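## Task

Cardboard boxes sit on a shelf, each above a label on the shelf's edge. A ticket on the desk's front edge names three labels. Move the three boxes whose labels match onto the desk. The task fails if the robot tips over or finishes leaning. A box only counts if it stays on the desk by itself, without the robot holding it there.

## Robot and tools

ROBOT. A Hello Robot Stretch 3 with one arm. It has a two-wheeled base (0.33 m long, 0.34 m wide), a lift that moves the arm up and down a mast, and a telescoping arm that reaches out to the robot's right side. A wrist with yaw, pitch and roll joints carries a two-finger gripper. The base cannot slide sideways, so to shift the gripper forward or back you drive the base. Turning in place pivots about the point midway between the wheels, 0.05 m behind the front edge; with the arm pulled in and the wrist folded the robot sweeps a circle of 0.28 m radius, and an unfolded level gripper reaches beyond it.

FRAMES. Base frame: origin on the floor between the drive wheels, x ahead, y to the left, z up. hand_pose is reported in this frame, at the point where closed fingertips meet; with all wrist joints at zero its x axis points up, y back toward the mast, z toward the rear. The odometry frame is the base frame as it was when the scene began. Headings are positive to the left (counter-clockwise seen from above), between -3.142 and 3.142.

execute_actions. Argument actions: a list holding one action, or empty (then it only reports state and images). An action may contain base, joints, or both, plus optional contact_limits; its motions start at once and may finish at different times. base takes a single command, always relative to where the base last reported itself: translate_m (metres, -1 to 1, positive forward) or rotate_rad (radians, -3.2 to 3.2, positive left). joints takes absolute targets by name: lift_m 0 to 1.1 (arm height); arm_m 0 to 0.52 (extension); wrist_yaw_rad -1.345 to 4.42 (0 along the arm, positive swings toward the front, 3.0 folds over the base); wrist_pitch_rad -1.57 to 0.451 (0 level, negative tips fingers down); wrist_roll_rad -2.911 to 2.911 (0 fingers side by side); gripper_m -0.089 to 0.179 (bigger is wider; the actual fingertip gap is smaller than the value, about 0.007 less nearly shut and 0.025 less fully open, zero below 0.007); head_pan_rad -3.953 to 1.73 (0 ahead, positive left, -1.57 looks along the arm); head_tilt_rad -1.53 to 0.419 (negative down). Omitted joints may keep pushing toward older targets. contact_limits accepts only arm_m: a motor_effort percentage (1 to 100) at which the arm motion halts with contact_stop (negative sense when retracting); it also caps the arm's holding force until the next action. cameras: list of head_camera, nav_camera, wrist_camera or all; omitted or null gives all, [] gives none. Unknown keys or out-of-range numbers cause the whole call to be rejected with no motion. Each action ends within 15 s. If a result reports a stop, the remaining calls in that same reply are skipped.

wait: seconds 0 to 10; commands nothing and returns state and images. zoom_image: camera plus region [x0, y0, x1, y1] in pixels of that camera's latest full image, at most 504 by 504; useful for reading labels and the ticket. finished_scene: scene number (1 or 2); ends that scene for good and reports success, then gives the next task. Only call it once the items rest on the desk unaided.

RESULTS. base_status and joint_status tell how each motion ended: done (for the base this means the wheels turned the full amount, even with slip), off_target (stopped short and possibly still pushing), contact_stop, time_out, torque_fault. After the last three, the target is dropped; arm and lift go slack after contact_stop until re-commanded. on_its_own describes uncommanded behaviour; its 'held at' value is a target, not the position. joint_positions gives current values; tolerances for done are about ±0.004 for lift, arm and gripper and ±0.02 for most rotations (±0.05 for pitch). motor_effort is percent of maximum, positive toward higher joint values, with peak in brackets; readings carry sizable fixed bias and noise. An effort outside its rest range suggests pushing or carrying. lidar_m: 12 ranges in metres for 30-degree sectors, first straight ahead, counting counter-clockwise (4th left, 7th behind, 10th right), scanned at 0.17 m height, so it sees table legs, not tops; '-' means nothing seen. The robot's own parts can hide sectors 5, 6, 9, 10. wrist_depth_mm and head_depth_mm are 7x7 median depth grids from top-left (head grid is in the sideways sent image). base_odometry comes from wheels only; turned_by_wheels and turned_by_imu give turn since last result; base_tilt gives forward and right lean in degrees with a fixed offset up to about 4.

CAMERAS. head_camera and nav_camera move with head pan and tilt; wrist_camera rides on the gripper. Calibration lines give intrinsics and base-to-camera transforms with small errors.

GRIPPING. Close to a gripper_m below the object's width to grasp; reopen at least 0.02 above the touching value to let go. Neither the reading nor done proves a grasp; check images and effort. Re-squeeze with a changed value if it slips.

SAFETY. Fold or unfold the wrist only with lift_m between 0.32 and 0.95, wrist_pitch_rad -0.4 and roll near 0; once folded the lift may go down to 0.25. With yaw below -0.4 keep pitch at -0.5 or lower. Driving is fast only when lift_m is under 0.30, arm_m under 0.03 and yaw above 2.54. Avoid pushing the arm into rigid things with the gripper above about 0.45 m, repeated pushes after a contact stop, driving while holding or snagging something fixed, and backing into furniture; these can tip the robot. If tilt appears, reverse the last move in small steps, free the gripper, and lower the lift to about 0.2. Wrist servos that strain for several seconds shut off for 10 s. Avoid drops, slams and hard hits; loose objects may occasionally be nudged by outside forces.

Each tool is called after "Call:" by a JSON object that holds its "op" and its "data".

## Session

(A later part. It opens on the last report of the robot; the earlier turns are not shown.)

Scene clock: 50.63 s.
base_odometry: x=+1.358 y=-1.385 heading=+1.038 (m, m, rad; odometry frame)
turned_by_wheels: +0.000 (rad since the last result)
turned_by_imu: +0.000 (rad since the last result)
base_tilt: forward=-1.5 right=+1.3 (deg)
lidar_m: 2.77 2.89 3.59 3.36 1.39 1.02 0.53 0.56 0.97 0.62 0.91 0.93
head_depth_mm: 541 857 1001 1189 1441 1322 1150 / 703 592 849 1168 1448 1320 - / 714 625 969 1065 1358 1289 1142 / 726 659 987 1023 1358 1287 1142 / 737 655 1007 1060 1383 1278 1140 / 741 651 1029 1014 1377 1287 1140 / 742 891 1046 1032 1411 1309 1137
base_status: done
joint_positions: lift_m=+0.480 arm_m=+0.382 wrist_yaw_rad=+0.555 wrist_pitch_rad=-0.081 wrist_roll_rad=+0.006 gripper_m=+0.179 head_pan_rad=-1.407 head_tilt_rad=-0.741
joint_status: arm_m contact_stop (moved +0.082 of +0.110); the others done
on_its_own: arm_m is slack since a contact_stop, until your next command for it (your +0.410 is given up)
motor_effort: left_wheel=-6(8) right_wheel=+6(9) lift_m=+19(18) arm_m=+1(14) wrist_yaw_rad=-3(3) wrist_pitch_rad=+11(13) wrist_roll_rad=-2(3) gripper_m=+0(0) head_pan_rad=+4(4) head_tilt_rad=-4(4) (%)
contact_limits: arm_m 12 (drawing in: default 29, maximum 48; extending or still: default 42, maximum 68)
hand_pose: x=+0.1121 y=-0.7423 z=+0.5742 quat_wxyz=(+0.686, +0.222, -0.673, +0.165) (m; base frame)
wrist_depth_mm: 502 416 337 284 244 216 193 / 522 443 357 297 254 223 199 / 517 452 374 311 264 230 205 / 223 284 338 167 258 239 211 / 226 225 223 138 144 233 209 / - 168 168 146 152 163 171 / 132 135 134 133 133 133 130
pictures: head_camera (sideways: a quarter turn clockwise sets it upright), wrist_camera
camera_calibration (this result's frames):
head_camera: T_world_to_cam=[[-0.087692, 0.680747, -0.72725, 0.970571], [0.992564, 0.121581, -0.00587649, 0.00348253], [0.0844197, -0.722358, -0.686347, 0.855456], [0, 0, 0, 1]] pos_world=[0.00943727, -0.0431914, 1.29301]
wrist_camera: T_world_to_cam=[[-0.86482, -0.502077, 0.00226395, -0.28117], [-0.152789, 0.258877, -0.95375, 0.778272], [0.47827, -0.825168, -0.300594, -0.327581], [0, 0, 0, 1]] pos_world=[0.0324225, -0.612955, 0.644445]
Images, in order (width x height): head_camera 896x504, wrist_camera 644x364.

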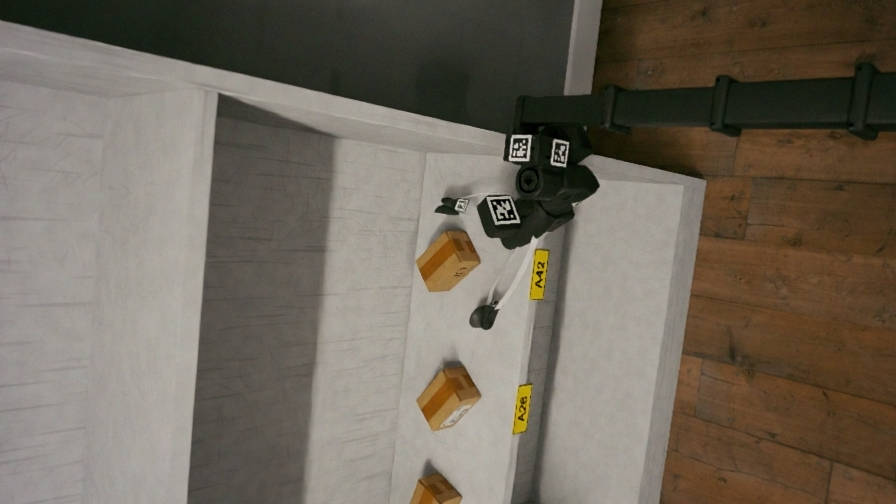

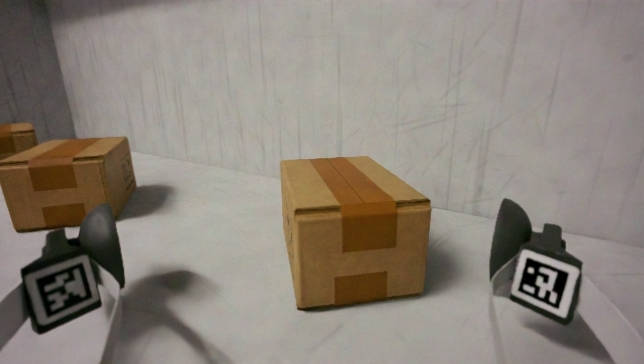

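Call:
{"op": "execute_actions", "data": {"actions": [{"joints": {"lift_m": 0.538, "arm_m": 0.372}}], "cameras": []}}

Call:
{"op": "execute_actions", "data": {"actions": [{"joints": {"wrist_pitch_rad": -0.285, "wrist_yaw_rad": 0.52, "arm_m": 0.42}, "contact_limits": {"arm_m": 12}}], "cameras": ["head_camera", "wrist_camera"]}}

Scene clock: 52.23 s.
base_odometry: x=+1.358 y=-1.385 heading=+1.039 (m, m, rad; odometry frame)
turned_by_wheels: +0.000 (rad since the last result)
turned_by_imu: +0.000 (rad since the last result)
base_tilt: forward=-1.5 right=+1.3 (deg)
lidar_m: 2.78 2.87 3.60 3.38 1.40 1.02 0.53 0.56 0.96 0.61 0.91 0.93
head_depth_mm: 542 857 1000 1187 1443 1318 1153 / 704 591 851 1159 1469 1312 1149 / 714 625 967 1065 1351 1288 1140 / 725 658 991 1025 1351 1284 1137 / 736 654 1006 1078 1380 1281 1141 / 739 650 1025 1015 1375 1289 1137 / 742 887 1048 1030 1410 1302 1135
base_status: not commanded
joint_positions: lift_m=+0.538 arm_m=+0.372 wrist_yaw_rad=+0.552 wrist_pitch_rad=-0.074 wrist_roll_rad=+0.006 gripper_m=+0.179 head_pan_rad=-1.407 head_tilt_rad=-0.741
joint_status: all done
motor_effort: left_wheel=-4(6) right_wheel=+2(6) lift_m=+25(26) arm_m=-4(6) wrist_yaw_rad=-1(3) wrist_pitch_rad=+9(11) wrist_roll_rad=-2(2) gripper_m=+0(0) head_pan_rad=+3(4) head_tilt_rad=-3(4) (%)
hand_pose: x=+0.1115 y=-0.7335 z=+0.6336 quat_wxyz=(+0.685, +0.218, -0.675, +0.166) (m; base frame)
wrist_depth_mm: 512 422 346 293 254 223 199 / 535 453 365 305 263 230 205 / 554 489 386 321 273 239 213 / 503 498 408 335 285 246 219 / 339 319 361 328 295 265 225 / - 260 269 192 242 260 227 / 207 214 213 163 173 213 208
pictures: none
No camera images: the call's "cameras" was empty. Leave "cameras" out to get every camera's image.

Scene clock: 53.60 s.
base_odometry: x=+1.358 y=-1.385 heading=+1.039 (m, m, rad; odometry frame)
turned_by_wheels: +0.000 (rad since the last result)
turned_by_imu: +0.000 (rad since the last result)
base_tilt: forward=-1.4 right=+1.3 (deg)
lidar_m: 2.78 2.89 3.58 3.36 1.40 1.02 0.53 0.56 0.96 0.61 0.91 0.93
head_depth_mm: 531 860 1001 1192 1440 1318 1148 / 705 592 852 1142 1476 1303 1151 / 715 624 969 1079 1359 1285 1143 / 726 657 988 1022 1347 1282 1142 / 736 653 1007 1060 1379 1294 1137 / 741 651 1027 1017 1383 1287 1136 / 743 887 1049 1030 1414 1309 1134
base_status: not commanded
joint_positions: lift_m=+0.538 arm_m=+0.414 wrist_yaw_rad=+0.511 wrist_pitch_rad=-0.297 wrist_roll_rad=+0.006 gripper_m=+0.179 head_pan_rad=-1.407 head_tilt_rad=-0.742
joint_status: arm_m contact_stop (moved +0.042 of +0.048); the others done
on_its_own: arm_m is slack since a contact_stop, until your next command for it (your +0.420 is given up)
motor_effort: left_wheel=-2(4) right_wheel=-3(2) lift_m=+25(25) arm_m=+1(14) wrist_yaw_rad=+6(8) wrist_pitch_rad=+5(8) wrist_roll_rad=-2(2) gripper_m=+0(0) head_pan_rad=+4(4) head_tilt_rad=-3(4) (%)
contact_limits: arm_m 12 (drawing in: default 29, maximum 48; extending or still: default 42, maximum 68)
hand_pose: x=+0.0949 y=-0.7665 z=+0.5784 quat_wxyz=(+0.701, +0.279, -0.652, +0.074) (m; base frame)
wrist_depth_mm: 399 328 274 236 206 183 165 / 454 364 298 253 220 194 174 / 280 371 325 273 235 206 184 / 240 273 192 180 247 219 194 / 223 214 147 134 214 217 201 / - 175 134 137 176 173 179 / 147 150 145 145 149 149 147
pictures: head_camera (sideways: a quarter turn clockwise sets it upright), wrist_camera
camera_calibration (this result's frames):
head_camera: T_world_to_cam=[[-0.0877092, 0.680852, -0.727151, 0.970441], [0.992564, 0.121582, -0.0058826, 0.00349048], [0.0844034, -0.722259, -0.686453, 0.855594], [0, 0, 0, 1]] pos_world=[0.00943705, -0.0431901, 1.293]
wrist_camera: T_world_to_cam=[[-0.885468, -0.464621, 0.00858615, -0.28118], [-0.238115, 0.437776, -0.86698, 0.880942], [0.399058, -0.769727, -0.49827, -0.173706], [0, 0, 0, 1]] pos_world=[0.0301089, -0.650003, 0.67962]
Images, in order (width x height): head_camera 896x504, wrist_camera 644x364.

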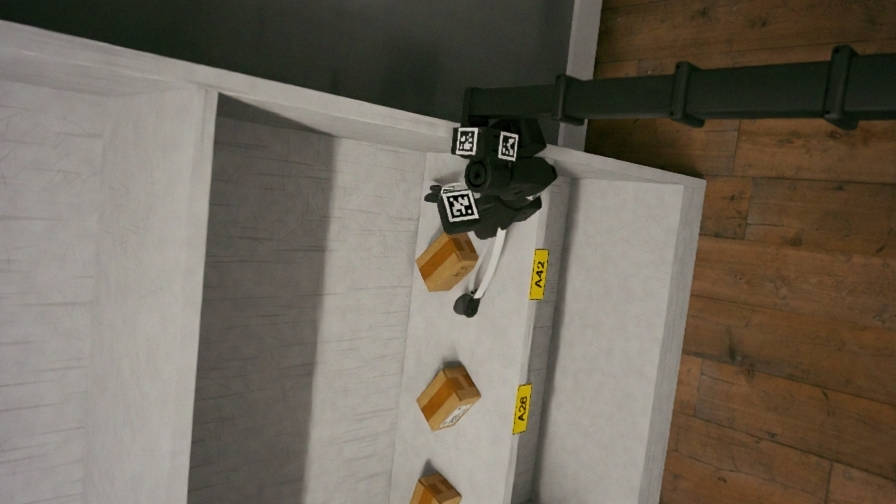

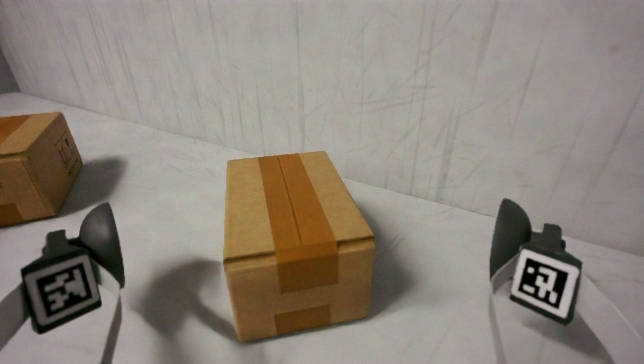

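Call:
{"op": "execute_actions", "data": {"actions": [{"base": {"translate_m": 0.012}, "joints": {"lift_m": 0.531, "arm_m": 0.407, "gripper_m": 0.12}}], "cameras": ["wrist_camera"]}}

Call:
{"op": "execute_actions", "data": {"actions": [{"joints": {"gripper_m": 0.02}}], "cameras": ["wrist_camera"]}}

Scene clock: 54.83 s.
base_odometry: x=+1.364 y=-1.375 heading=+1.039 (m, m, rad; odometry frame)
turned_by_wheels: +0.000 (rad since the last result)
turned_by_imu: +0.000 (rad since the last result)
base_tilt: forward=-1.5 right=+1.3 (deg)
lidar_m: 2.77 2.87 3.58 3.32 1.42 1.03 0.54 0.57 0.97 0.62 0.91 0.92
head_depth_mm: 528 840 999 1187 1441 1320 1146 / 707 624 810 1116 1482 1302 1153 / 714 624 968 1073 1359 1261 1142 / 724 657 989 1033 1354 1278 1144 / 735 654 1009 1062 1383 1280 1140 / 740 650 1028 1018 1380 1284 1136 / 745 887 1045 1025 1401 1302 1136
base_status: done
joint_positions: lift_m=+0.531 arm_m=+0.407 wrist_yaw_rad=+0.519 wrist_pitch_rad=-0.298 wrist_roll_rad=+0.006 gripper_m=+0.120 head_pan_rad=-1.407 head_tilt_rad=-0.742
joint_status: all done
motor_effort: left_wheel=-3(5) right_wheel=+2(11) lift_m=+18(25) arm_m=-5(3) wrist_yaw_rad=+2(5) wrist_pitch_rad=+5(5) wrist_roll_rad=-2(2) gripper_m=+0(87) head_pan_rad=+5(4) head_tilt_rad=-4(4) (%)
hand_pose: x=+0.0964 y=-0.7590 z=+0.5717 quat_wxyz=(+0.701, +0.281, -0.651, +0.077) (m; base frame)
wrist_depth_mm: 420 342 284 242 212 189 170 / 465 378 310 262 227 200 179 / 236 357 326 275 242 212 189 / 215 258 245 157 245 226 200 / 203 212 201 125 130 203 202 / 172 - 164 131 147 172 166 / - 142 141 139 141 141 142
pictures: wrist_camera
camera_calibration (this result's frames):
wrist_camera: T_world_to_cam=[[-0.882031, -0.471113, 0.00859986, -0.281597], [-0.241533, 0.436384, -0.866736, 0.871369], [0.404577, -0.766565, -0.498694, -0.169783], [0, 0, 0, 1]] pos_world=[0.0307773, -0.643065, 0.672998]
Images, in order (width x height): wrist_camera 644x364.

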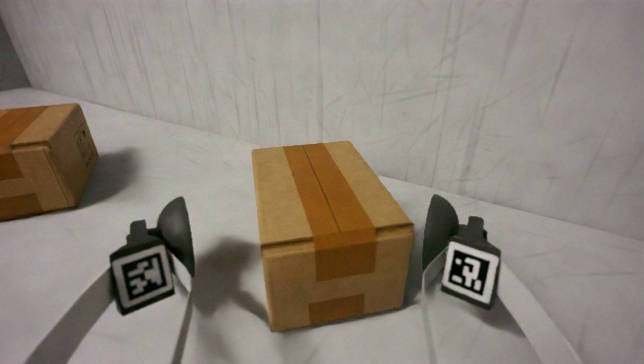

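Scene clock: 56.33 s.
base_odometry: x=+1.364 y=-1.375 heading=+1.039 (m, m, rad; odometry frame)
turned_by_wheels: +0.000 (rad since the last result)
turned_by_imu: +0.000 (rad since the last result)
base_tilt: forward=-1.5 right=+1.3 (deg)
lidar_m: 2.76 2.87 3.59 3.31 1.41 1.03 0.54 0.57 0.97 0.61 0.91 0.92
head_depth_mm: 529 840 999 1182 1447 1318 1146 / 707 625 810 1114 1469 1303 1154 / 714 623 970 1078 1351 1263 1147 / 725 657 987 1019 1353 1282 1142 / 734 653 1007 1063 1376 1279 1139 / 736 649 1025 1013 1380 1285 1139 / 745 887 1046 1022 1407 1306 1140
base_status: not commanded
joint_positions: lift_m=+0.531 arm_m=+0.407 wrist_yaw_rad=+0.519 wrist_pitch_rad=-0.298 wrist_roll_rad=+0.006 gripper_m=+0.021 head_pan_rad=-1.407 head_tilt_rad=-0.742
joint_status: all done
motor_effort: left_wheel=-4(4) right_wheel=+3(3) lift_m=+18(19) arm_m=-4(4) wrist_yaw_rad=+1(1) wrist_pitch_rad=+5(5) wrist_roll_rad=-2(2) gripper_m=-18(91) head_pan_rad=+5(4) head_tilt_rad=-3(4) (%)
hand_pose: x=+0.0965 y=-0.7590 z=+0.5717 quat_wxyz=(+0.701, +0.281, -0.651, +0.077) (m; base frame)
wrist_depth_mm: 418 343 283 243 212 189 170 / 459 378 310 261 227 199 179 / 235 353 328 275 242 212 189 / 215 257 245 156 249 226 200 / 202 203 126 128 186 202 201 / 166 166 136 135 155 166 166 / 141 141 141 141 141 142 142
pictures: wrist_camera
camera_calibration (this result's frames):
wrist_camera: T_world_to_cam=[[-0.881875, -0.47139, 0.00931472, -0.282208], [-0.242237, 0.436049, -0.866708, 0.87115], [0.404496, -0.766585, -0.498729, -0.169771], [0, 0, 0, 1]] pos_world=[0.0308237, -0.643039, 0.672992]
Images, in order (width x height): wrist_camera 644x364.

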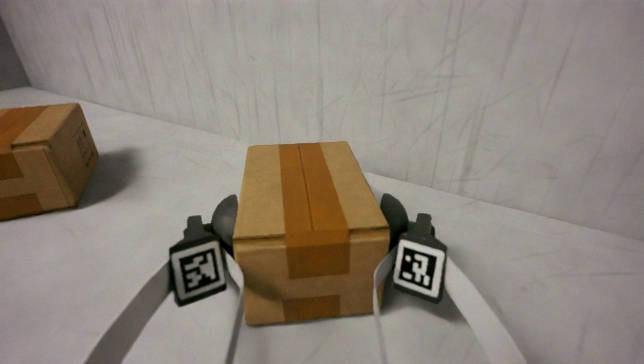

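Call:
{"op": "execute_actions", "data": {"actions": [{"joints": {"lift_m": 0.555, "gripper_m": 0.015}}], "cameras": []}}

Call:
{"op": "execute_actions", "data": {"actions": [{"joints": {"arm_m": 0.15}}], "cameras": ["wrist_camera", "head_camera"]}}

Scene clock: 57.40 s.
base_odometry: x=+1.364 y=-1.375 heading=+1.039 (m, m, rad; odometry frame)
turned_by_wheels: +0.000 (rad since the last result)
turned_by_imu: +0.000 (rad since the last result)
base_tilt: forward=-1.5 right=+1.3 (deg)
lidar_m: 2.77 2.87 3.57 3.32 1.41 1.03 0.54 0.57 0.97 0.61 0.91 0.92
head_depth_mm: 529 839 999 1186 1437 1324 1162 / 706 623 808 1109 1466 1315 1156 / 715 622 965 1089 1332 1263 1145 / 724 657 987 1004 1351 1283 1138 / 735 653 1006 1063 1377 1283 1138 / 738 651 1028 1013 1379 1287 1137 / 743 888 1050 1025 1409 1305 1134
base_status: not commanded
joint_positions: lift_m=+0.555 arm_m=+0.407 wrist_yaw_rad=+0.519 wrist_pitch_rad=-0.308 wrist_roll_rad=+0.006 gripper_m=+0.016 head_pan_rad=-1.407 head_tilt_rad=-0.742
joint_status: all done
motor_effort: left_wheel=-3(3) right_wheel=+3(3) lift_m=+26(28) arm_m=-4(4) wrist_yaw_rad=+1(2) wrist_pitch_rad=+9(9) wrist_roll_rad=-2(2) gripper_m=-19(48) head_pan_rad=+4(4) head_tilt_rad=-4(5) (%)
hand_pose: x=+0.0959 y=-0.7581 z=+0.5927 quat_wxyz=(+0.702, +0.284, -0.649, +0.073) (m; base frame)
wrist_depth_mm: 420 340 285 244 212 189 170 / 480 380 309 262 227 201 179 / 339 387 343 284 244 213 189 / 222 296 282 165 260 227 201 / 225 235 126 128 220 229 213 / 193 194 135 135 181 193 194 / 165 165 164 160 165 165 165
pictures: none
No camera images: the call's "cameras" was empty. Leave "cameras" out to get every camera's image.

Scene clock: 60.53 s.
base_odometry: x=+1.364 y=-1.375 heading=+1.039 (m, m, rad; odometry frame)
turned_by_wheels: +0.000 (rad since the last result)
turned_by_imu: +0.001 (rad since the last result)
base_tilt: forward=-1.4 right=+1.3 (deg)
lidar_m: 2.77 2.87 3.59 3.32 1.41 1.03 0.54 0.57 0.97 0.61 0.91 0.92
head_depth_mm: 529 840 999 1190 1441 1326 1148 / 707 625 810 1119 1456 - 1139 / 715 624 972 1067 1217 - 1146 / 724 656 984 1067 943 1264 1142 / 736 655 1009 1057 1334 1278 1137 / 740 652 1025 1013 1383 1286 1142 / 741 888 1049 1027 1407 1299 1133
base_status: not commanded
joint_positions: lift_m=+0.555 arm_m=+0.150 wrist_yaw_rad=+0.520 wrist_pitch_rad=-0.309 wrist_roll_rad=+0.006 gripper_m=+0.016 head_pan_rad=-1.407 head_tilt_rad=-0.742
joint_status: all done
motor_effort: left_wheel=-2(4) right_wheel=+3(3) lift_m=+26(26) arm_m=-4(4) wrist_yaw_rad=+0(1) wrist_pitch_rad=+9(9) wrist_roll_rad=-2(2) gripper_m=-19(18) head_pan_rad=+4(6) head_tilt_rad=-4(4) (%)
hand_pose: x=+0.0962 y=-0.5008 z=+0.5925 quat_wxyz=(+0.702, +0.285, -0.649, +0.073) (m; base frame)
wrist_depth_mm: 528 642 597 516 451 398 360 / 550 556 580 535 476 421 379 / 597 451 407 408 407 411 370 / - 737 363 165 298 299 288 / - 758 126 128 255 246 236 / 922 785 135 135 685 548 225 / 773 732 656 639 661 491 253
pictures: head_camera (sideways: a quarter turn clockwise sets it upright), wrist_camera
camera_calibration (this result's frames):
head_camera: T_world_to_cam=[[-0.0877203, 0.68085, -0.727151, 0.970441], [0.992562, 0.121598, -0.00588259, 0.00349048], [0.0844153, -0.722258, -0.686453, 0.855594], [0, 0, 0, 1]] pos_world=[0.00943776, -0.0431901, 1.293]
wrist_camera: T_world_to_cam=[[-0.881168, -0.472705, 0.00963532, -0.161877], [-0.247835, 0.444441, -0.860843, 0.777774], [0.402642, -0.760935, -0.50878, 0.0475737], [0, 0, 0, 1]] pos_world=[0.0309631, -0.385994, 0.695305]
Images, in order (width x height): head_camera 896x504, wrist_camera 644x364.

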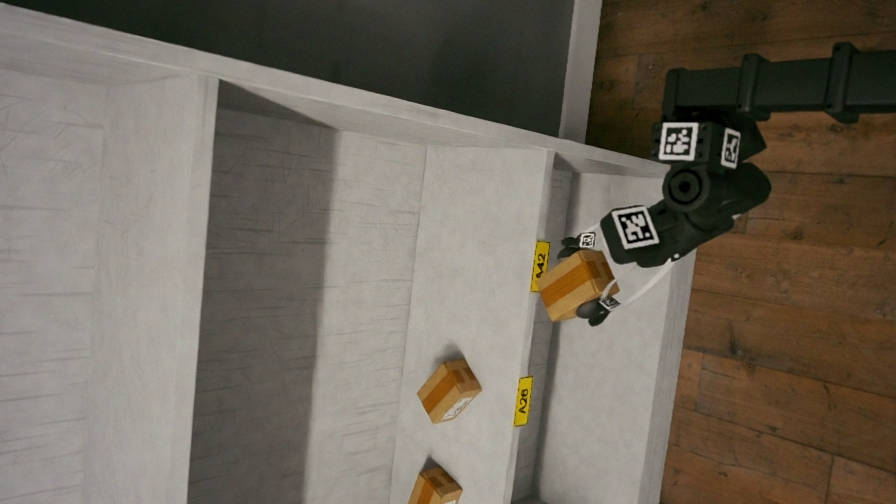

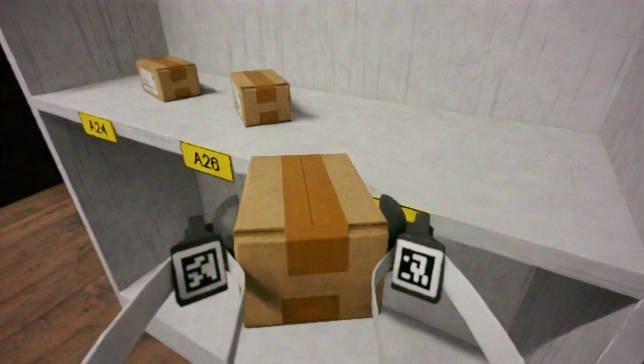

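Call:
{"op": "execute_actions", "data": {"actions": [{"base": {"rotate_rad": 1.498}, "joints": {"arm_m": 0.0, "wrist_yaw_rad": 2.62, "lift_m": 0.29, "head_pan_rad": -2.2, "head_tilt_rad": -0.3}}], "cameras": ["wrist_camera"]}}

Call:
{"op": "execute_actions", "data": {"actions": [{"base": {"translate_m": 1.0}}], "cameras": ["head_camera"]}}

Call:
{"op": "execute_actions", "data": {"actions": [{"base": {"translate_m": 1.0}}], "cameras": []}}

Call:
{"op": "execute_actions", "data": {"actions": [{"base": {"translate_m": 0.435}}], "cameras": []}}

Call:
{"op": "execute_actions", "data": {"actions": [{"base": {"rotate_rad": 1.64}, "joints": {"lift_m": 0.975, "arm_m": 0.08, "wrist_yaw_rad": 0.0, "head_pan_rad": -1.57, "head_tilt_rad": -0.6}}], "cameras": ["wrist_camera", "head_camera"]}}

Scene clock: 64.53 s.
base_odometry: x=+1.364 y=-1.375 heading=+2.536 (m, m, rad; odometry frame)
turned_by_wheels: +1.498 (rad since the last result)
turned_by_imu: +1.513 (rad since the last result)
base_tilt: forward=-1.5 right=+1.2 (deg)
lidar_m: 3.28 1.53 1.06 0.54 0.56 0.99 0.62 0.89 0.92 2.40 2.81 3.67
head_depth_mm: 843 882 931 802 1035 1037 860 / 900 953 1016 975 1151 1020 1261 / 837 894 964 1007 1137 1104 1296 / 795 849 912 982 1064 1164 1268 / 1359 1459 1570 1713 1872 1843 1442 / 1557 1695 1724 1779 1902 1845 1444 / 1822 2013 2065 1930 2236 1852 1450
base_status: done
joint_positions: lift_m=+0.290 arm_m=+0.001 wrist_yaw_rad=+2.619 wrist_pitch_rad=-0.310 wrist_roll_rad=+0.005 gripper_m=+0.016 head_pan_rad=-2.193 head_tilt_rad=-0.309
joint_status: all done
motor_effort: left_wheel=-4(11) right_wheel=+3(11) lift_m=+19(24) arm_m=-4(5) wrist_yaw_rad=+1(2) wrist_pitch_rad=+9(9) wrist_roll_rad=-1(1) gripper_m=-18(19) head_pan_rad=-5(56) head_tilt_rad=+4(29) (%)
hand_pose: x=+0.0970 y=+0.0592 z=+0.3279 quat_wxyz=(+0.286, +0.705, -0.076, +0.645) (m; base frame)
wrist_depth_mm: 764 875 - - - - - / 606 924 - - - - - / 499 956 - - - - - / 514 875 813 165 885 877 860 / 548 686 126 128 646 681 678 / 566 568 135 135 526 561 567 / 492 478 482 464 478 480 479
pictures: wrist_camera
camera_calibration (this result's frames):
wrist_camera: T_world_to_cam=[[0.852124, -0.52325, 0.00966678, -0.0589785], [-0.259223, -0.438053, -0.860763, 0.354605], [0.454629, 0.730971, -0.508914, 0.245433], [0, 0, 0, 1]] pos_world=[0.0305982, -0.0549289, 0.430705]
Images, in order (width x height): wrist_camera 644x364.

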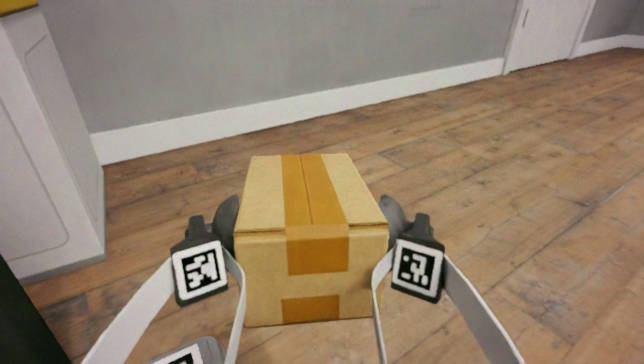

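Scene clock: 69.63 s.
base_odometry: x=+0.542 y=-0.806 heading=+2.536 (m, m, rad; odometry frame)
turned_by_wheels: +0.000 (rad since the last result)
turned_by_imu: -0.001 (rad since the last result)
base_tilt: forward=-1.5 right=+1.2 (deg)
lidar_m: 2.34 1.61 1.13 1.06 1.09 1.21 1.62 1.72 2.19 2.69 2.75 2.34
head_depth_mm: 1886 1988 2098 2215 2266 1839 1440 / 2074 2163 2313 2406 2445 1834 1444 / 2284 2416 2409 2471 2516 1830 1447 / 2538 2741 2845 3013 2513 1844 1442 / 2822 3009 3181 3273 2517 1840 1447 / 2700 2853 3025 3171 2524 1826 1442 / 2496 2623 2764 2954 2521 1837 1442
base_status: done
joint_positions: lift_m=+0.290 arm_m=+0.001 wrist_yaw_rad=+2.619 wrist_pitch_rad=-0.310 wrist_roll_rad=+0.005 gripper_m=+0.016 head_pan_rad=-2.193 head_tilt_rad=-0.309
joint_status: not commanded
motor_effort: left_wheel=-4(11) right_wheel=+2(12) lift_m=+19(19) arm_m=-4(5) wrist_yaw_rad=+1(3) wrist_pitch_rad=+9(9) wrist_roll_rad=-2(2) gripper_m=-19(19) head_pan_rad=-4(4) head_tilt_rad=+3(4) (%)
hand_pose: x=+0.0969 y=+0.0593 z=+0.3279 quat_wxyz=(+0.286, +0.705, -0.076, +0.645) (m; base frame)
wrist_depth_mm: 831 925 - - - - - / 860 966 - - - - - / 912 - - - - - - / 876 858 827 164 879 867 876 / 687 684 126 128 644 679 685 / 563 565 135 135 524 564 565 / 497 481 478 466 478 484 480
pictures: head_camera (sideways: a quarter turn clockwise sets it upright)
camera_calibration (this result's frames):
head_camera: T_world_to_cam=[[0.20532, 0.244099, -0.947765, 1.25635], [0.788132, -0.615385, 0.0122442, -0.0188633], [-0.580252, -0.749478, -0.318733, 0.381205], [0, 0, 0, 1]] pos_world=[-0.0218919, -0.0325766, 1.31246]
Images, in order (width x height): head_camera 896x504.

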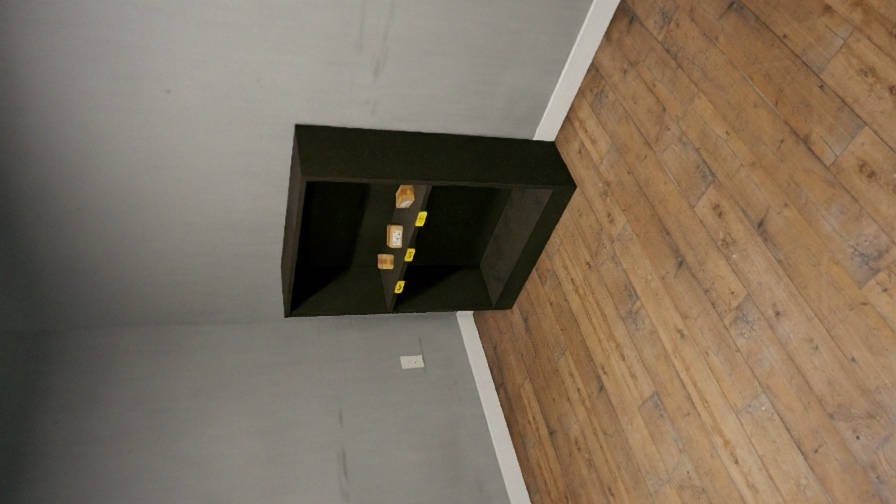

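Scene clock: 74.73 s.
base_odometry: x=-0.281 y=-0.237 heading=+2.536 (m, m, rad; odometry frame)
turned_by_wheels: +0.000 (rad since the last result)
turned_by_imu: -0.001 (rad since the last result)
base_tilt: forward=-1.4 right=+1.3 (deg)
lidar_m: 1.39 1.75 1.19 1.11 1.16 1.51 2.15 2.67 2.79 2.62 2.67 1.37
head_depth_mm: 2894 3040 3096 3213 2526 1836 1448 / 3185 3340 3505 3561 2509 1840 1441 / 3372 3557 3861 3718 2535 1832 1444 / 3087 3319 3536 3695 2506 1841 1445 / 2847 3009 3241 3394 2514 1836 1443 / 2648 2773 2911 3110 2527 1843 1444 / 2444 2557 2669 2832 2538 1842 1438
base_status: done
joint_positions: lift_m=+0.290 arm_m=+0.001 wrist_yaw_rad=+2.619 wrist_pitch_rad=-0.310 wrist_roll_rad=+0.005 gripper_m=+0.016 head_pan_rad=-2.193 head_tilt_rad=-0.309
joint_status: not commanded
motor_effort: left_wheel=-4(11) right_wheel=+2(11) lift_m=+19(19) arm_m=-4(4) wrist_yaw_rad=+1(1) wrist_pitch_rad=+9(9) wrist_roll_rad=-1(1) gripper_m=-19(19) head_pan_rad=-5(4) head_tilt_rad=+3(4) (%)
hand_pose: x=+0.0968 y=+0.0593 z=+0.3279 quat_wxyz=(+0.286, +0.705, -0.076, +0.645) (m; base frame)
wrist_depth_mm: 858 973 - - - - - / 934 - - - - - - / 982 - - - - - - / 858 862 830 165 868 874 850 / 684 683 126 128 642 687 672 / 561 565 135 135 523 563 564 / 495 481 482 468 479 481 483
pictures: none
No camera images: the call's "cameras" was empty. Leave "cameras" out to get every camera's image.

Scene clock: 77.87 s.
base_odometry: x=-0.638 y=+0.011 heading=+2.536 (m, m, rad; odometry frame)
turned_by_wheels: +0.000 (rad since the last result)
turned_by_imu: +0.000 (rad since the last result)
base_tilt: forward=-1.4 right=+1.2 (deg)
lidar_m: 0.96 1.43 1.22 1.16 1.18 1.55 2.57 3.36 2.75 2.59 1.44 0.97
head_depth_mm: 3337 3522 3637 3657 2523 1845 1448 / 3609 3795 - 3831 2520 1837 1448 / 3405 3603 3859 3933 2505 1826 1455 / 3054 3241 3484 3660 2509 1834 1453 / 2815 2999 3146 3370 2524 1828 1441 / 2594 2752 2868 3056 2539 1854 1446 / 2420 2516 2630 2821 2523 1846 1445
base_status: done
joint_positions: lift_m=+0.290 arm_m=+0.001 wrist_yaw_rad=+2.619 wrist_pitch_rad=-0.310 wrist_roll_rad=+0.005 gripper_m=+0.016 head_pan_rad=-2.193 head_tilt_rad=-0.309
joint_status: not commanded
motor_effort: left_wheel=-3(11) right_wheel=+2(11) lift_m=+19(19) arm_m=-4(4) wrist_yaw_rad=+1(1) wrist_pitch_rad=+9(9) wrist_roll_rad=-2(2) gripper_m=-19(19) head_pan_rad=-5(5) head_tilt_rad=+4(4) (%)
hand_pose: x=+0.0968 y=+0.0593 z=+0.3279 quat_wxyz=(+0.286, +0.705, -0.076, +0.645) (m; base frame)
wrist_depth_mm: 888 995 - - - - - / 947 - - - - - - / 988 - - - - - - / 866 869 822 164 868 873 796 / 677 681 126 128 638 658 679 / 565 566 135 135 525 561 562 / 493 486 483 462 475 482 483
pictures: none
No camera images: the call's "cameras" was empty. Leave "cameras" out to get every camera's image.

Scene clock: 84.93 s.
base_odometry: x=-0.638 y=+0.011 heading=-2.107 (m, m, rad; odometry frame)
turned_by_wheels: +1.640 (rad since the last result)
turned_by_imu: +1.657 (rad since the last result)
base_tilt: forward=-1.5 right=+1.3 (deg)
lidar_m: 1.16 1.20 1.66 2.85 3.46 2.68 2.59 1.08 0.97 0.96 1.46 1.20
head_depth_mm: 1184 1268 876 - - 1399 1205 / 1185 1264 927 - - 1397 1209 / 1183 1259 870 - - 1393 1207 / 1178 1244 867 - - 1388 1211 / 1174 1243 819 1152 1599 1391 1203 / 1166 1237 818 1681 1743 1424 1203 / 1166 1295 816 1684 1736 1418 1204
base_status: done
joint_positions: lift_m=+0.975 arm_m=+0.080 wrist_yaw_rad=+0.002 wrist_pitch_rad=-0.310 wrist_roll_rad=+0.005 gripper_m=+0.016 head_pan_rad=-1.577 head_tilt_rad=-0.593
joint_status: all done
motor_effort: left_wheel=-2(14) right_wheel=+2(10) lift_m=+26(26) arm_m=+6(6) wrist_yaw_rad=+0(3) wrist_pitch_rad=+9(9) wrist_roll_rad=-1(1) gripper_m=-19(19) head_pan_rad=+4(50) head_tilt_rad=-3(22) (%)
hand_pose: x=-0.0212 y=-0.4613 z=+1.0124 quat_wxyz=(+0.697, +0.110, -0.700, -0.109) (m; base frame)
wrist_depth_mm: 993 987 993 983 979 - - / - - 726 713 740 725 732 / - 456 459 458 458 460 457 / 352 341 319 165 336 340 340 / - - 126 127 326 - 896 / - - 135 135 - - 747 / - - - - - - -
pictures: head_camera (sideways: a quarter turn clockwise sets it upright), wrist_camera
camera_calibration (this result's frames):
head_camera: T_world_to_cam=[[0.0280174, 0.570566, -0.820774, 1.09177], [0.998824, -0.0484746, 0.000397721, -0.00472346], [-0.0395598, -0.81982, -0.571253, 0.706495], [0, 0, 0, 1]] pos_world=[0.00207813, -0.0439583, 1.29969]
wrist_camera: T_world_to_cam=[[-0.999608, 0.0259871, 0.0103901, -0.0238452], [0.00429005, 0.509132, -0.860678, 1.12764], [-0.0276564, -0.860296, -0.509044, 0.283828], [0, 0, 0, 1]] pos_world=[-0.0208239, -0.329321, 1.11526]
Images, in order (width x height): head_camera 896x504, wrist_camera 644x364.

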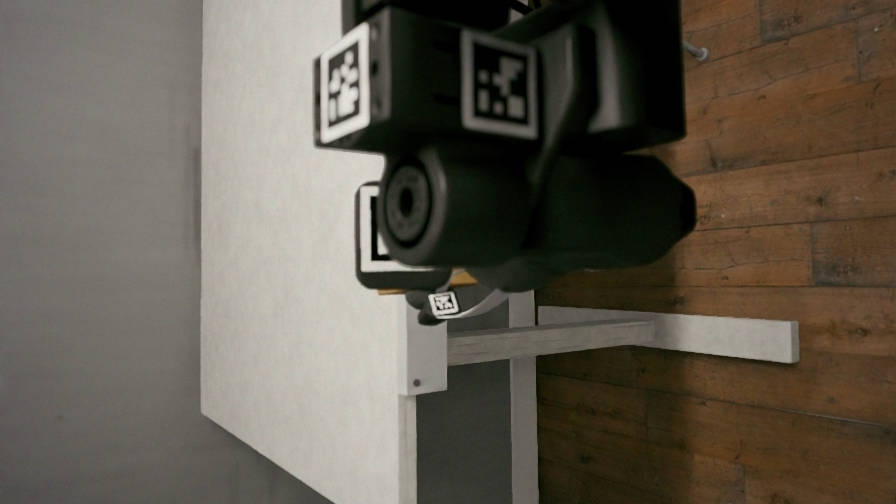

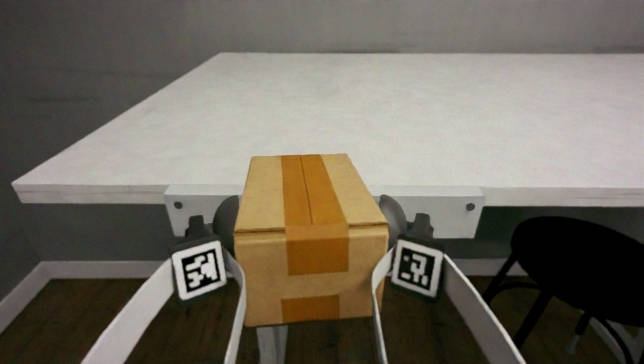

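Call:
{"op": "execute_actions", "data": {"actions": [{"joints": {"arm_m": 0.36}, "contact_limits": {"arm_m": 15}}], "cameras": []}}

Call:
{"op": "execute_actions", "data": {"actions": [{"joints": {"lift_m": 0.944}}], "cameras": ["wrist_camera"]}}

Scene clock: 88.27 s.
base_odometry: x=-0.638 y=+0.011 heading=-2.107 (m, m, rad; odometry frame)
turned_by_wheels: +0.000 (rad since the last result)
turned_by_imu: +0.001 (rad since the last result)
base_tilt: forward=-1.4 right=+1.3 (deg)
lidar_m: 1.15 1.20 1.65 2.86 3.46 2.68 2.59 1.08 0.97 0.96 1.46 1.20
head_depth_mm: 1187 1289 - 1780 1687 1400 1212 / 1185 1282 778 1740 1737 1433 1211 / 1183 1257 738 1742 1753 1425 1212 / 1171 1267 703 690 1749 1426 1207 / 1173 1241 815 1149 1592 1387 1201 / 1169 1238 815 1687 1745 1419 1201 / 1162 1288 815 1684 1737 1424 1201
base_status: not commanded
joint_positions: lift_m=+0.975 arm_m=+0.360 wrist_yaw_rad=+0.000 wrist_pitch_rad=-0.310 wrist_roll_rad=+0.005 gripper_m=+0.016 head_pan_rad=-1.577 head_tilt_rad=-0.593
joint_status: all done
motor_effort: left_wheel=-4(3) right_wheel=+2(2) lift_m=+26(26) arm_m=+6(5) wrist_yaw_rad=+1(0) wrist_pitch_rad=+9(9) wrist_roll_rad=-1(1) gripper_m=-19(19) head_pan_rad=+4(5) head_tilt_rad=-4(3) (%)
contact_limits: arm_m 15 (drawing in: default 29, maximum 48; extending or still: default 42, maximum 68)
hand_pose: x=-0.0214 y=-0.7413 z=+1.0124 quat_wxyz=(+0.697, +0.109, -0.700, -0.110) (m; base frame)
wrist_depth_mm: 726 738 727 738 742 738 733 / 794 763 714 719 713 712 726 / 853 452 450 453 453 456 456 / 332 332 315 165 332 334 334 / 261 261 126 128 247 265 263 / 216 216 135 135 203 217 218 / 184 184 184 179 185 185 185
pictures: none
No camera images: the call's "cameras" was empty. Leave "cameras" out to get every camera's image.

Scene clock: 89.33 s.
base_odometry: x=-0.638 y=+0.011 heading=-2.107 (m, m, rad; odometry frame)
turned_by_wheels: +0.000 (rad since the last result)
turned_by_imu: +0.000 (rad since the last result)
base_tilt: forward=-1.5 right=+1.3 (deg)
lidar_m: 1.15 1.19 1.66 2.87 3.48 2.69 2.59 1.08 0.97 0.96 1.46 1.20
head_depth_mm: 1193 1265 934 - 1747 1401 1207 / 1189 1281 - 1755 1756 1430 1204 / 1185 1290 - 1732 1742 1427 1211 / 1179 1268 - 692 1743 1423 1208 / 1171 1247 815 1156 1598 1383 1198 / 1169 1245 813 1686 1748 1419 1200 / 1161 1284 813 1685 1717 1420 1207
base_status: not commanded
joint_positions: lift_m=+0.944 arm_m=+0.360 wrist_yaw_rad=+0.000 wrist_pitch_rad=-0.310 wrist_roll_rad=+0.005 gripper_m=+0.016 head_pan_rad=-1.577 head_tilt_rad=-0.593
joint_status: all done
motor_effort: left_wheel=-3(4) right_wheel=+3(3) lift_m=+19(25) arm_m=+6(6) wrist_yaw_rad=+0(0) wrist_pitch_rad=+9(9) wrist_roll_rad=-1(1) gripper_m=-19(19) head_pan_rad=+5(4) head_tilt_rad=-3(3) (%)
hand_pose: x=-0.0214 y=-0.7413 z=+0.9818 quat_wxyz=(+0.697, +0.109, -0.700, -0.110) (m; base frame)
wrist_depth_mm: 735 733 732 736 742 736 745 / 777 764 587 589 584 587 598 / 823 369 370 373 372 374 374 / 271 271 258 164 273 273 274 / 213 215 126 128 202 216 217 / 177 177 135 135 166 178 178 / 151 151 151 146 151 152 151
pictures: wrist_camera
camera_calibration (this result's frames):
wrist_camera: T_world_to_cam=[[-0.999577, 0.0271801, 0.0103944, -0.015654], [0.00489646, 0.509201, -0.860634, 1.2439], [-0.028685, -0.860218, -0.509119, 0.0275111], [0, 0, 0, 1]] pos_world=[-0.0209489, -0.609303, 1.08471]
Images, in order (width x height): wrist_camera 644x364.

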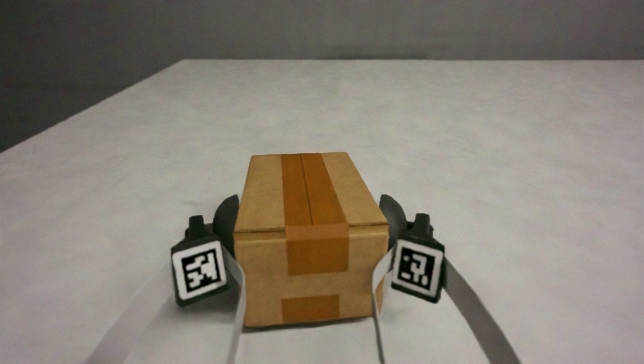

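Call:
{"op": "execute_actions", "data": {"actions": [{"joints": {"lift_m": 0.937}}], "cameras": []}}

Call:
{"op": "execute_actions", "data": {"actions": [{"joints": {"gripper_m": 0.12}}], "cameras": []}}

Call:
{"op": "execute_actions", "data": {"actions": [{"joints": {"arm_m": 0.15, "lift_m": 0.95}}], "cameras": ["wrist_camera"]}}

Scene clock: 90.10 s.
base_odometry: x=-0.638 y=+0.011 heading=-2.107 (m, m, rad; odometry frame)
turned_by_wheels: +0.000 (rad since the last result)
turned_by_imu: +0.000 (rad since the last result)
base_tilt: forward=-1.4 right=+1.3 (deg)
lidar_m: 1.15 1.20 1.66 2.86 3.47 2.69 2.59 1.08 0.97 0.96 1.46 1.20
head_depth_mm: 1192 1267 903 - 1729 1400 1212 / 1185 1268 - 1767 1750 1431 1210 / 1181 1276 - 1727 1750 1422 1209 / 1178 1267 - 693 1732 1425 1208 / 1170 1250 818 1150 1575 1391 1204 / 1166 1236 814 1693 1738 1427 1202 / 1163 1298 815 1678 1747 1426 1198
base_status: not commanded
joint_positions: lift_m=+0.937 arm_m=+0.360 wrist_yaw_rad=+0.000 wrist_pitch_rad=-0.300 wrist_roll_rad=+0.005 gripper_m=+0.016 head_pan_rad=-1.577 head_tilt_rad=-0.593
joint_status: all done
motor_effort: left_wheel=-4(4) right_wheel=+3(3) lift_m=+18(18) arm_m=+7(6) wrist_yaw_rad=+1(0) wrist_pitch_rad=+6(9) wrist_roll_rad=-1(1) gripper_m=-19(19) head_pan_rad=+4(4) head_tilt_rad=-3(3) (%)
hand_pose: x=-0.0214 y=-0.7422 z=+0.9771 quat_wxyz=(+0.698, +0.106, -0.700, -0.106) (m; base frame)
wrist_depth_mm: 733 731 724 719 738 750 743 / 781 756 591 589 590 593 589 / 410 365 366 366 367 368 369 / 264 265 251 159 265 266 266 / 208 208 126 127 196 209 210 / 171 171 137 136 161 172 172 / 146 146 145 145 146 146 146
pictures: none
No camera images: the call's "cameras" was empty. Leave "cameras" out to get every camera's image.

Scene clock: 91.63 s.
base_odometry: x=-0.638 y=+0.011 heading=-2.107 (m, m, rad; odometry frame)
turned_by_wheels: +0.000 (rad since the last result)
turned_by_imu: +0.000 (rad since the last result)
base_tilt: forward=-1.4 right=+1.3 (deg)
lidar_m: 1.15 1.20 1.66 2.86 3.47 2.68 2.59 1.08 0.97 0.96 1.45 1.20
head_depth_mm: 1192 1276 903 - 1713 1392 1210 / 1190 1275 - 1771 1742 1431 1213 / 1181 1274 - 1726 1739 1430 1208 / 1181 1261 - 688 1737 1424 1202 / 1170 1250 817 1148 1583 1393 1206 / 1167 1243 814 1696 1742 1417 1202 / 1163 1299 814 1683 1727 1417 1197
base_status: not commanded
joint_positions: lift_m=+0.937 arm_m=+0.360 wrist_yaw_rad=+0.000 wrist_pitch_rad=-0.302 wrist_roll_rad=+0.005 gripper_m=+0.120 head_pan_rad=-1.577 head_tilt_rad=-0.593
joint_status: all done
motor_effort: left_wheel=-4(4) right_wheel=+2(2) lift_m=+19(18) arm_m=+6(6) wrist_yaw_rad=+1(0) wrist_pitch_rad=+6(7) wrist_roll_rad=-1(1) gripper_m=-1(84) head_pan_rad=+4(4) head_tilt_rad=-3(3) (%)
hand_pose: x=-0.0214 y=-0.7421 z=+0.9766 quat_wxyz=(+0.698, +0.107, -0.700, -0.107) (m; base frame)
wrist_depth_mm: 723 728 736 729 725 741 739 / 787 761 577 578 572 580 579 / 387 359 362 360 364 364 364 / 262 263 250 163 265 264 266 / 207 216 191 129 198 208 207 / 174 - 150 137 165 177 171 / - 145 145 145 145 145 146
pictures: none
No camera images: the call's "cameras" was empty. Leave "cameras" out to get every camera's image.

Scene clock: 94.43 s.
base_odometry: x=-0.638 y=+0.011 heading=-2.107 (m, m, rad; odometry frame)
turned_by_wheels: +0.000 (rad since the last result)
turned_by_imu: +0.001 (rad since the last result)
base_tilt: forward=-1.5 right=+1.1 (deg)
lidar_m: 1.15 1.20 1.66 2.85 3.46 2.69 2.59 1.08 0.97 0.96 1.46 1.20
head_depth_mm: 1193 1266 876 - 1648 1407 1207 / 1187 1264 930 - 1637 1428 1206 / 1185 1255 927 - 1654 1425 1208 / 1178 1257 868 - 1630 1430 1207 / 1174 1242 818 1172 1593 1386 1206 / 1168 1237 814 1693 1742 1423 1198 / 1159 1300 814 1677 1732 1421 1204
base_status: not commanded
joint_positions: lift_m=+0.950 arm_m=+0.150 wrist_yaw_rad=+0.000 wrist_pitch_rad=-0.302 wrist_roll_rad=+0.005 gripper_m=+0.120 head_pan_rad=-1.577 head_tilt_rad=-0.593
joint_status: all done
motor_effort: left_wheel=-4(4) right_wheel=+2(2) lift_m=+26(28) arm_m=-4(5) wrist_yaw_rad=+0(0) wrist_pitch_rad=+7(7) wrist_roll_rad=-1(1) gripper_m=+0(0) head_pan_rad=+3(5) head_tilt_rad=-3(3) (%)
hand_pose: x=-0.0214 y=-0.5328 z=+0.9892 quat_wxyz=(+0.698, +0.107, -0.700, -0.107) (m; base frame)
wrist_depth_mm: 922 930 929 928 944 929 934 / 985 976 638 639 645 637 647 / - 398 396 335 402 401 405 / 289 290 290 291 291 291 292 / - 259 249 250 251 251 795 / - - - 285 - - 718 / - - - - - - -
pictures: wrist_camera
camera_calibration (this result's frames):
wrist_camera: T_world_to_cam=[[-0.999576, 0.0272955, 0.0101832, -0.0211366], [0.00491876, 0.502642, -0.864481, 1.14438], [-0.0287149, -0.864063, -0.502563, 0.202117], [0, 0, 0, 1]] pos_world=[-0.0209528, -0.399997, 1.09109]
Images, in order (width x height): wrist_camera 644x364.

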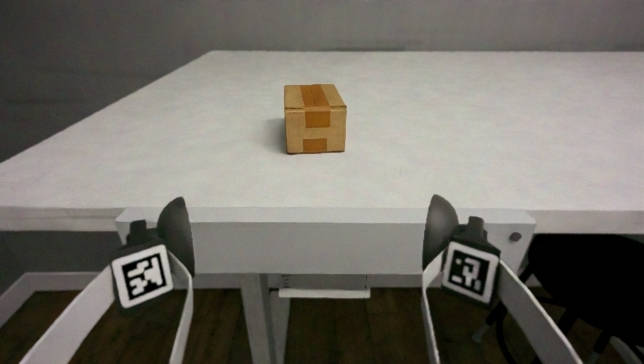

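Call:
{"op": "execute_actions", "data": {"actions": []}}

Scene clock: 94.77 s.
base_odometry: x=-0.638 y=+0.011 heading=-2.107 (m, m, rad; odometry frame)
turned_by_wheels: +0.000 (rad since the last result)
turned_by_imu: +0.000 (rad since the last result)
base_tilt: forward=-1.5 right=+1.2 (deg)
lidar_m: 1.15 1.20 1.65 2.85 3.48 2.69 2.59 1.08 0.97 0.96 1.46 1.19
head_depth_mm: 1185 1265 876 - 1651 1421 1213 / 1185 1263 929 - 1643 1434 1206 / 1185 1254 926 - 1634 1431 1207 / 1180 1252 869 - 1644 1423 1205 / 1173 1244 818 1163 1596 1390 1204 / 1169 1244 815 1694 1737 1417 1204 / 1158 1292 811 1677 1736 1430 1199
base_status: not commanded
joint_positions: lift_m=+0.950 arm_m=+0.150 wrist_yaw_rad=+0.000 wrist_pitch_rad=-0.302 wrist_roll_rad=+0.005 gripper_m=+0.120 head_pan_rad=-1.577 head_tilt_rad=-0.593
joint_status: all done
motor_effort: left_wheel=-4(4) right_wheel=+3(2) lift_m=+25(28) arm_m=-5(5) wrist_yaw_rad=+0(0) wrist_pitch_rad=+6(7) wrist_roll_rad=-1(1) gripper_m=+0(0) head_pan_rad=+4(5) head_tilt_rad=-4(3) (%)
hand_pose: x=-0.0214 y=-0.5328 z=+0.9892 quat_wxyz=(+0.698, +0.107, -0.700, -0.107) (m; base frame)
wrist_depth_mm: 910 920 929 931 938 932 924 / 990 975 642 643 648 647 649 / - 397 402 336 400 401 401 / 288 290 292 290 291 291 293 / - 260 250 250 249 251 796 / - - - 285 - - 703 / - - - - - - -
pictures: head_camera (sideways: a quarter turn clockwise sets it upright), nav_camera (sideways: a quarter turn counterclockwise sets it upright), wrist_camera
camera_calibration (this result's frames):
head_camera: T_world_to_cam=[[0.0279934, 0.570567, -0.820774, 1.09177], [0.998826, -0.0484326, 0.000397721, -0.00472347], [-0.0395253, -0.819822, -0.571253, 0.706495], [0, 0, 0, 1]] pos_world=[0.00207998, -0.0439584, 1.29969]
nav_camera: T_world_to_cam=[[0.0535834, -0.519102, 0.853031, -1.07187], [-0.998009, -0.0563023, 0.0284282, 0.0220922], [0.0332705, -0.852856, -0.521085, 0.638839], [0, 0, 0, 1]] pos_world=[0.0582282, -0.010329, 1.2466]
wrist_camera: T_world_to_cam=[[-0.999576, 0.0272954, 0.0101832, -0.0211367], [0.00491871, 0.502642, -0.86448, 1.14438], [-0.0287149, -0.864063, -0.502563, 0.202117], [0, 0, 0, 1]] pos_world=[-0.0209528, -0.399997, 1.09109]
Images, in order (width x height): head_camera 896x504, nav_camera 672x504, wrist_camera 644x364.

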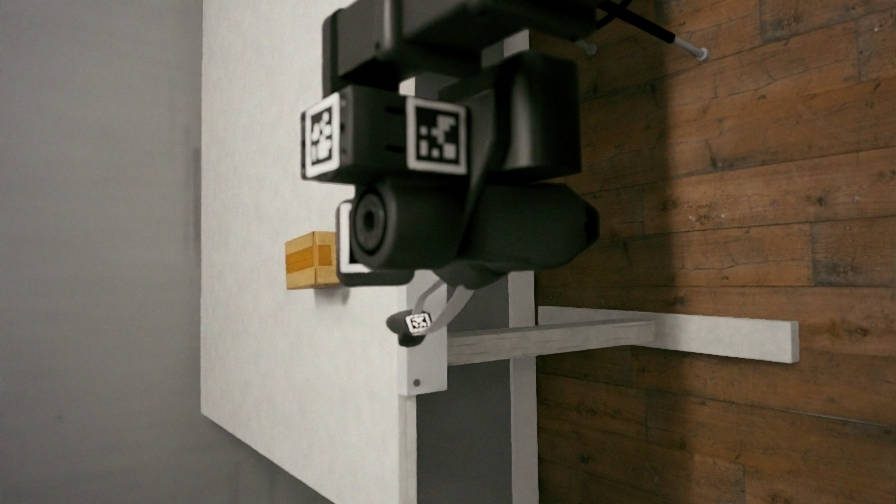

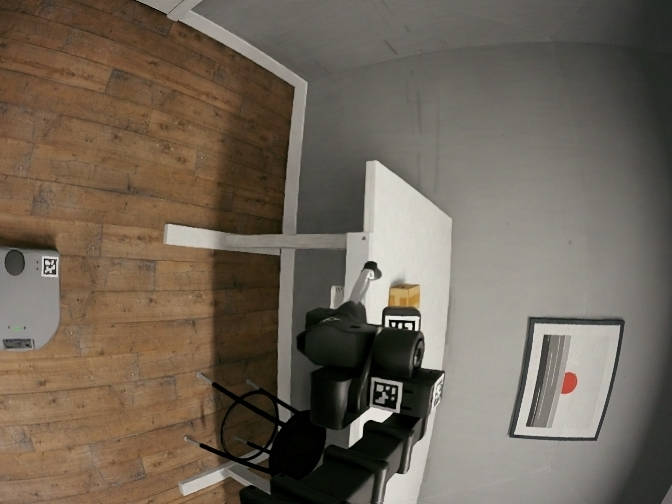

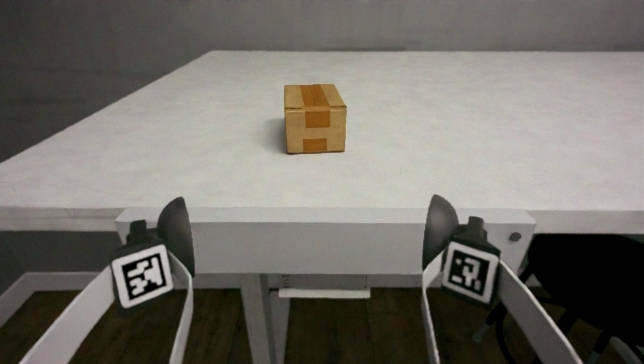

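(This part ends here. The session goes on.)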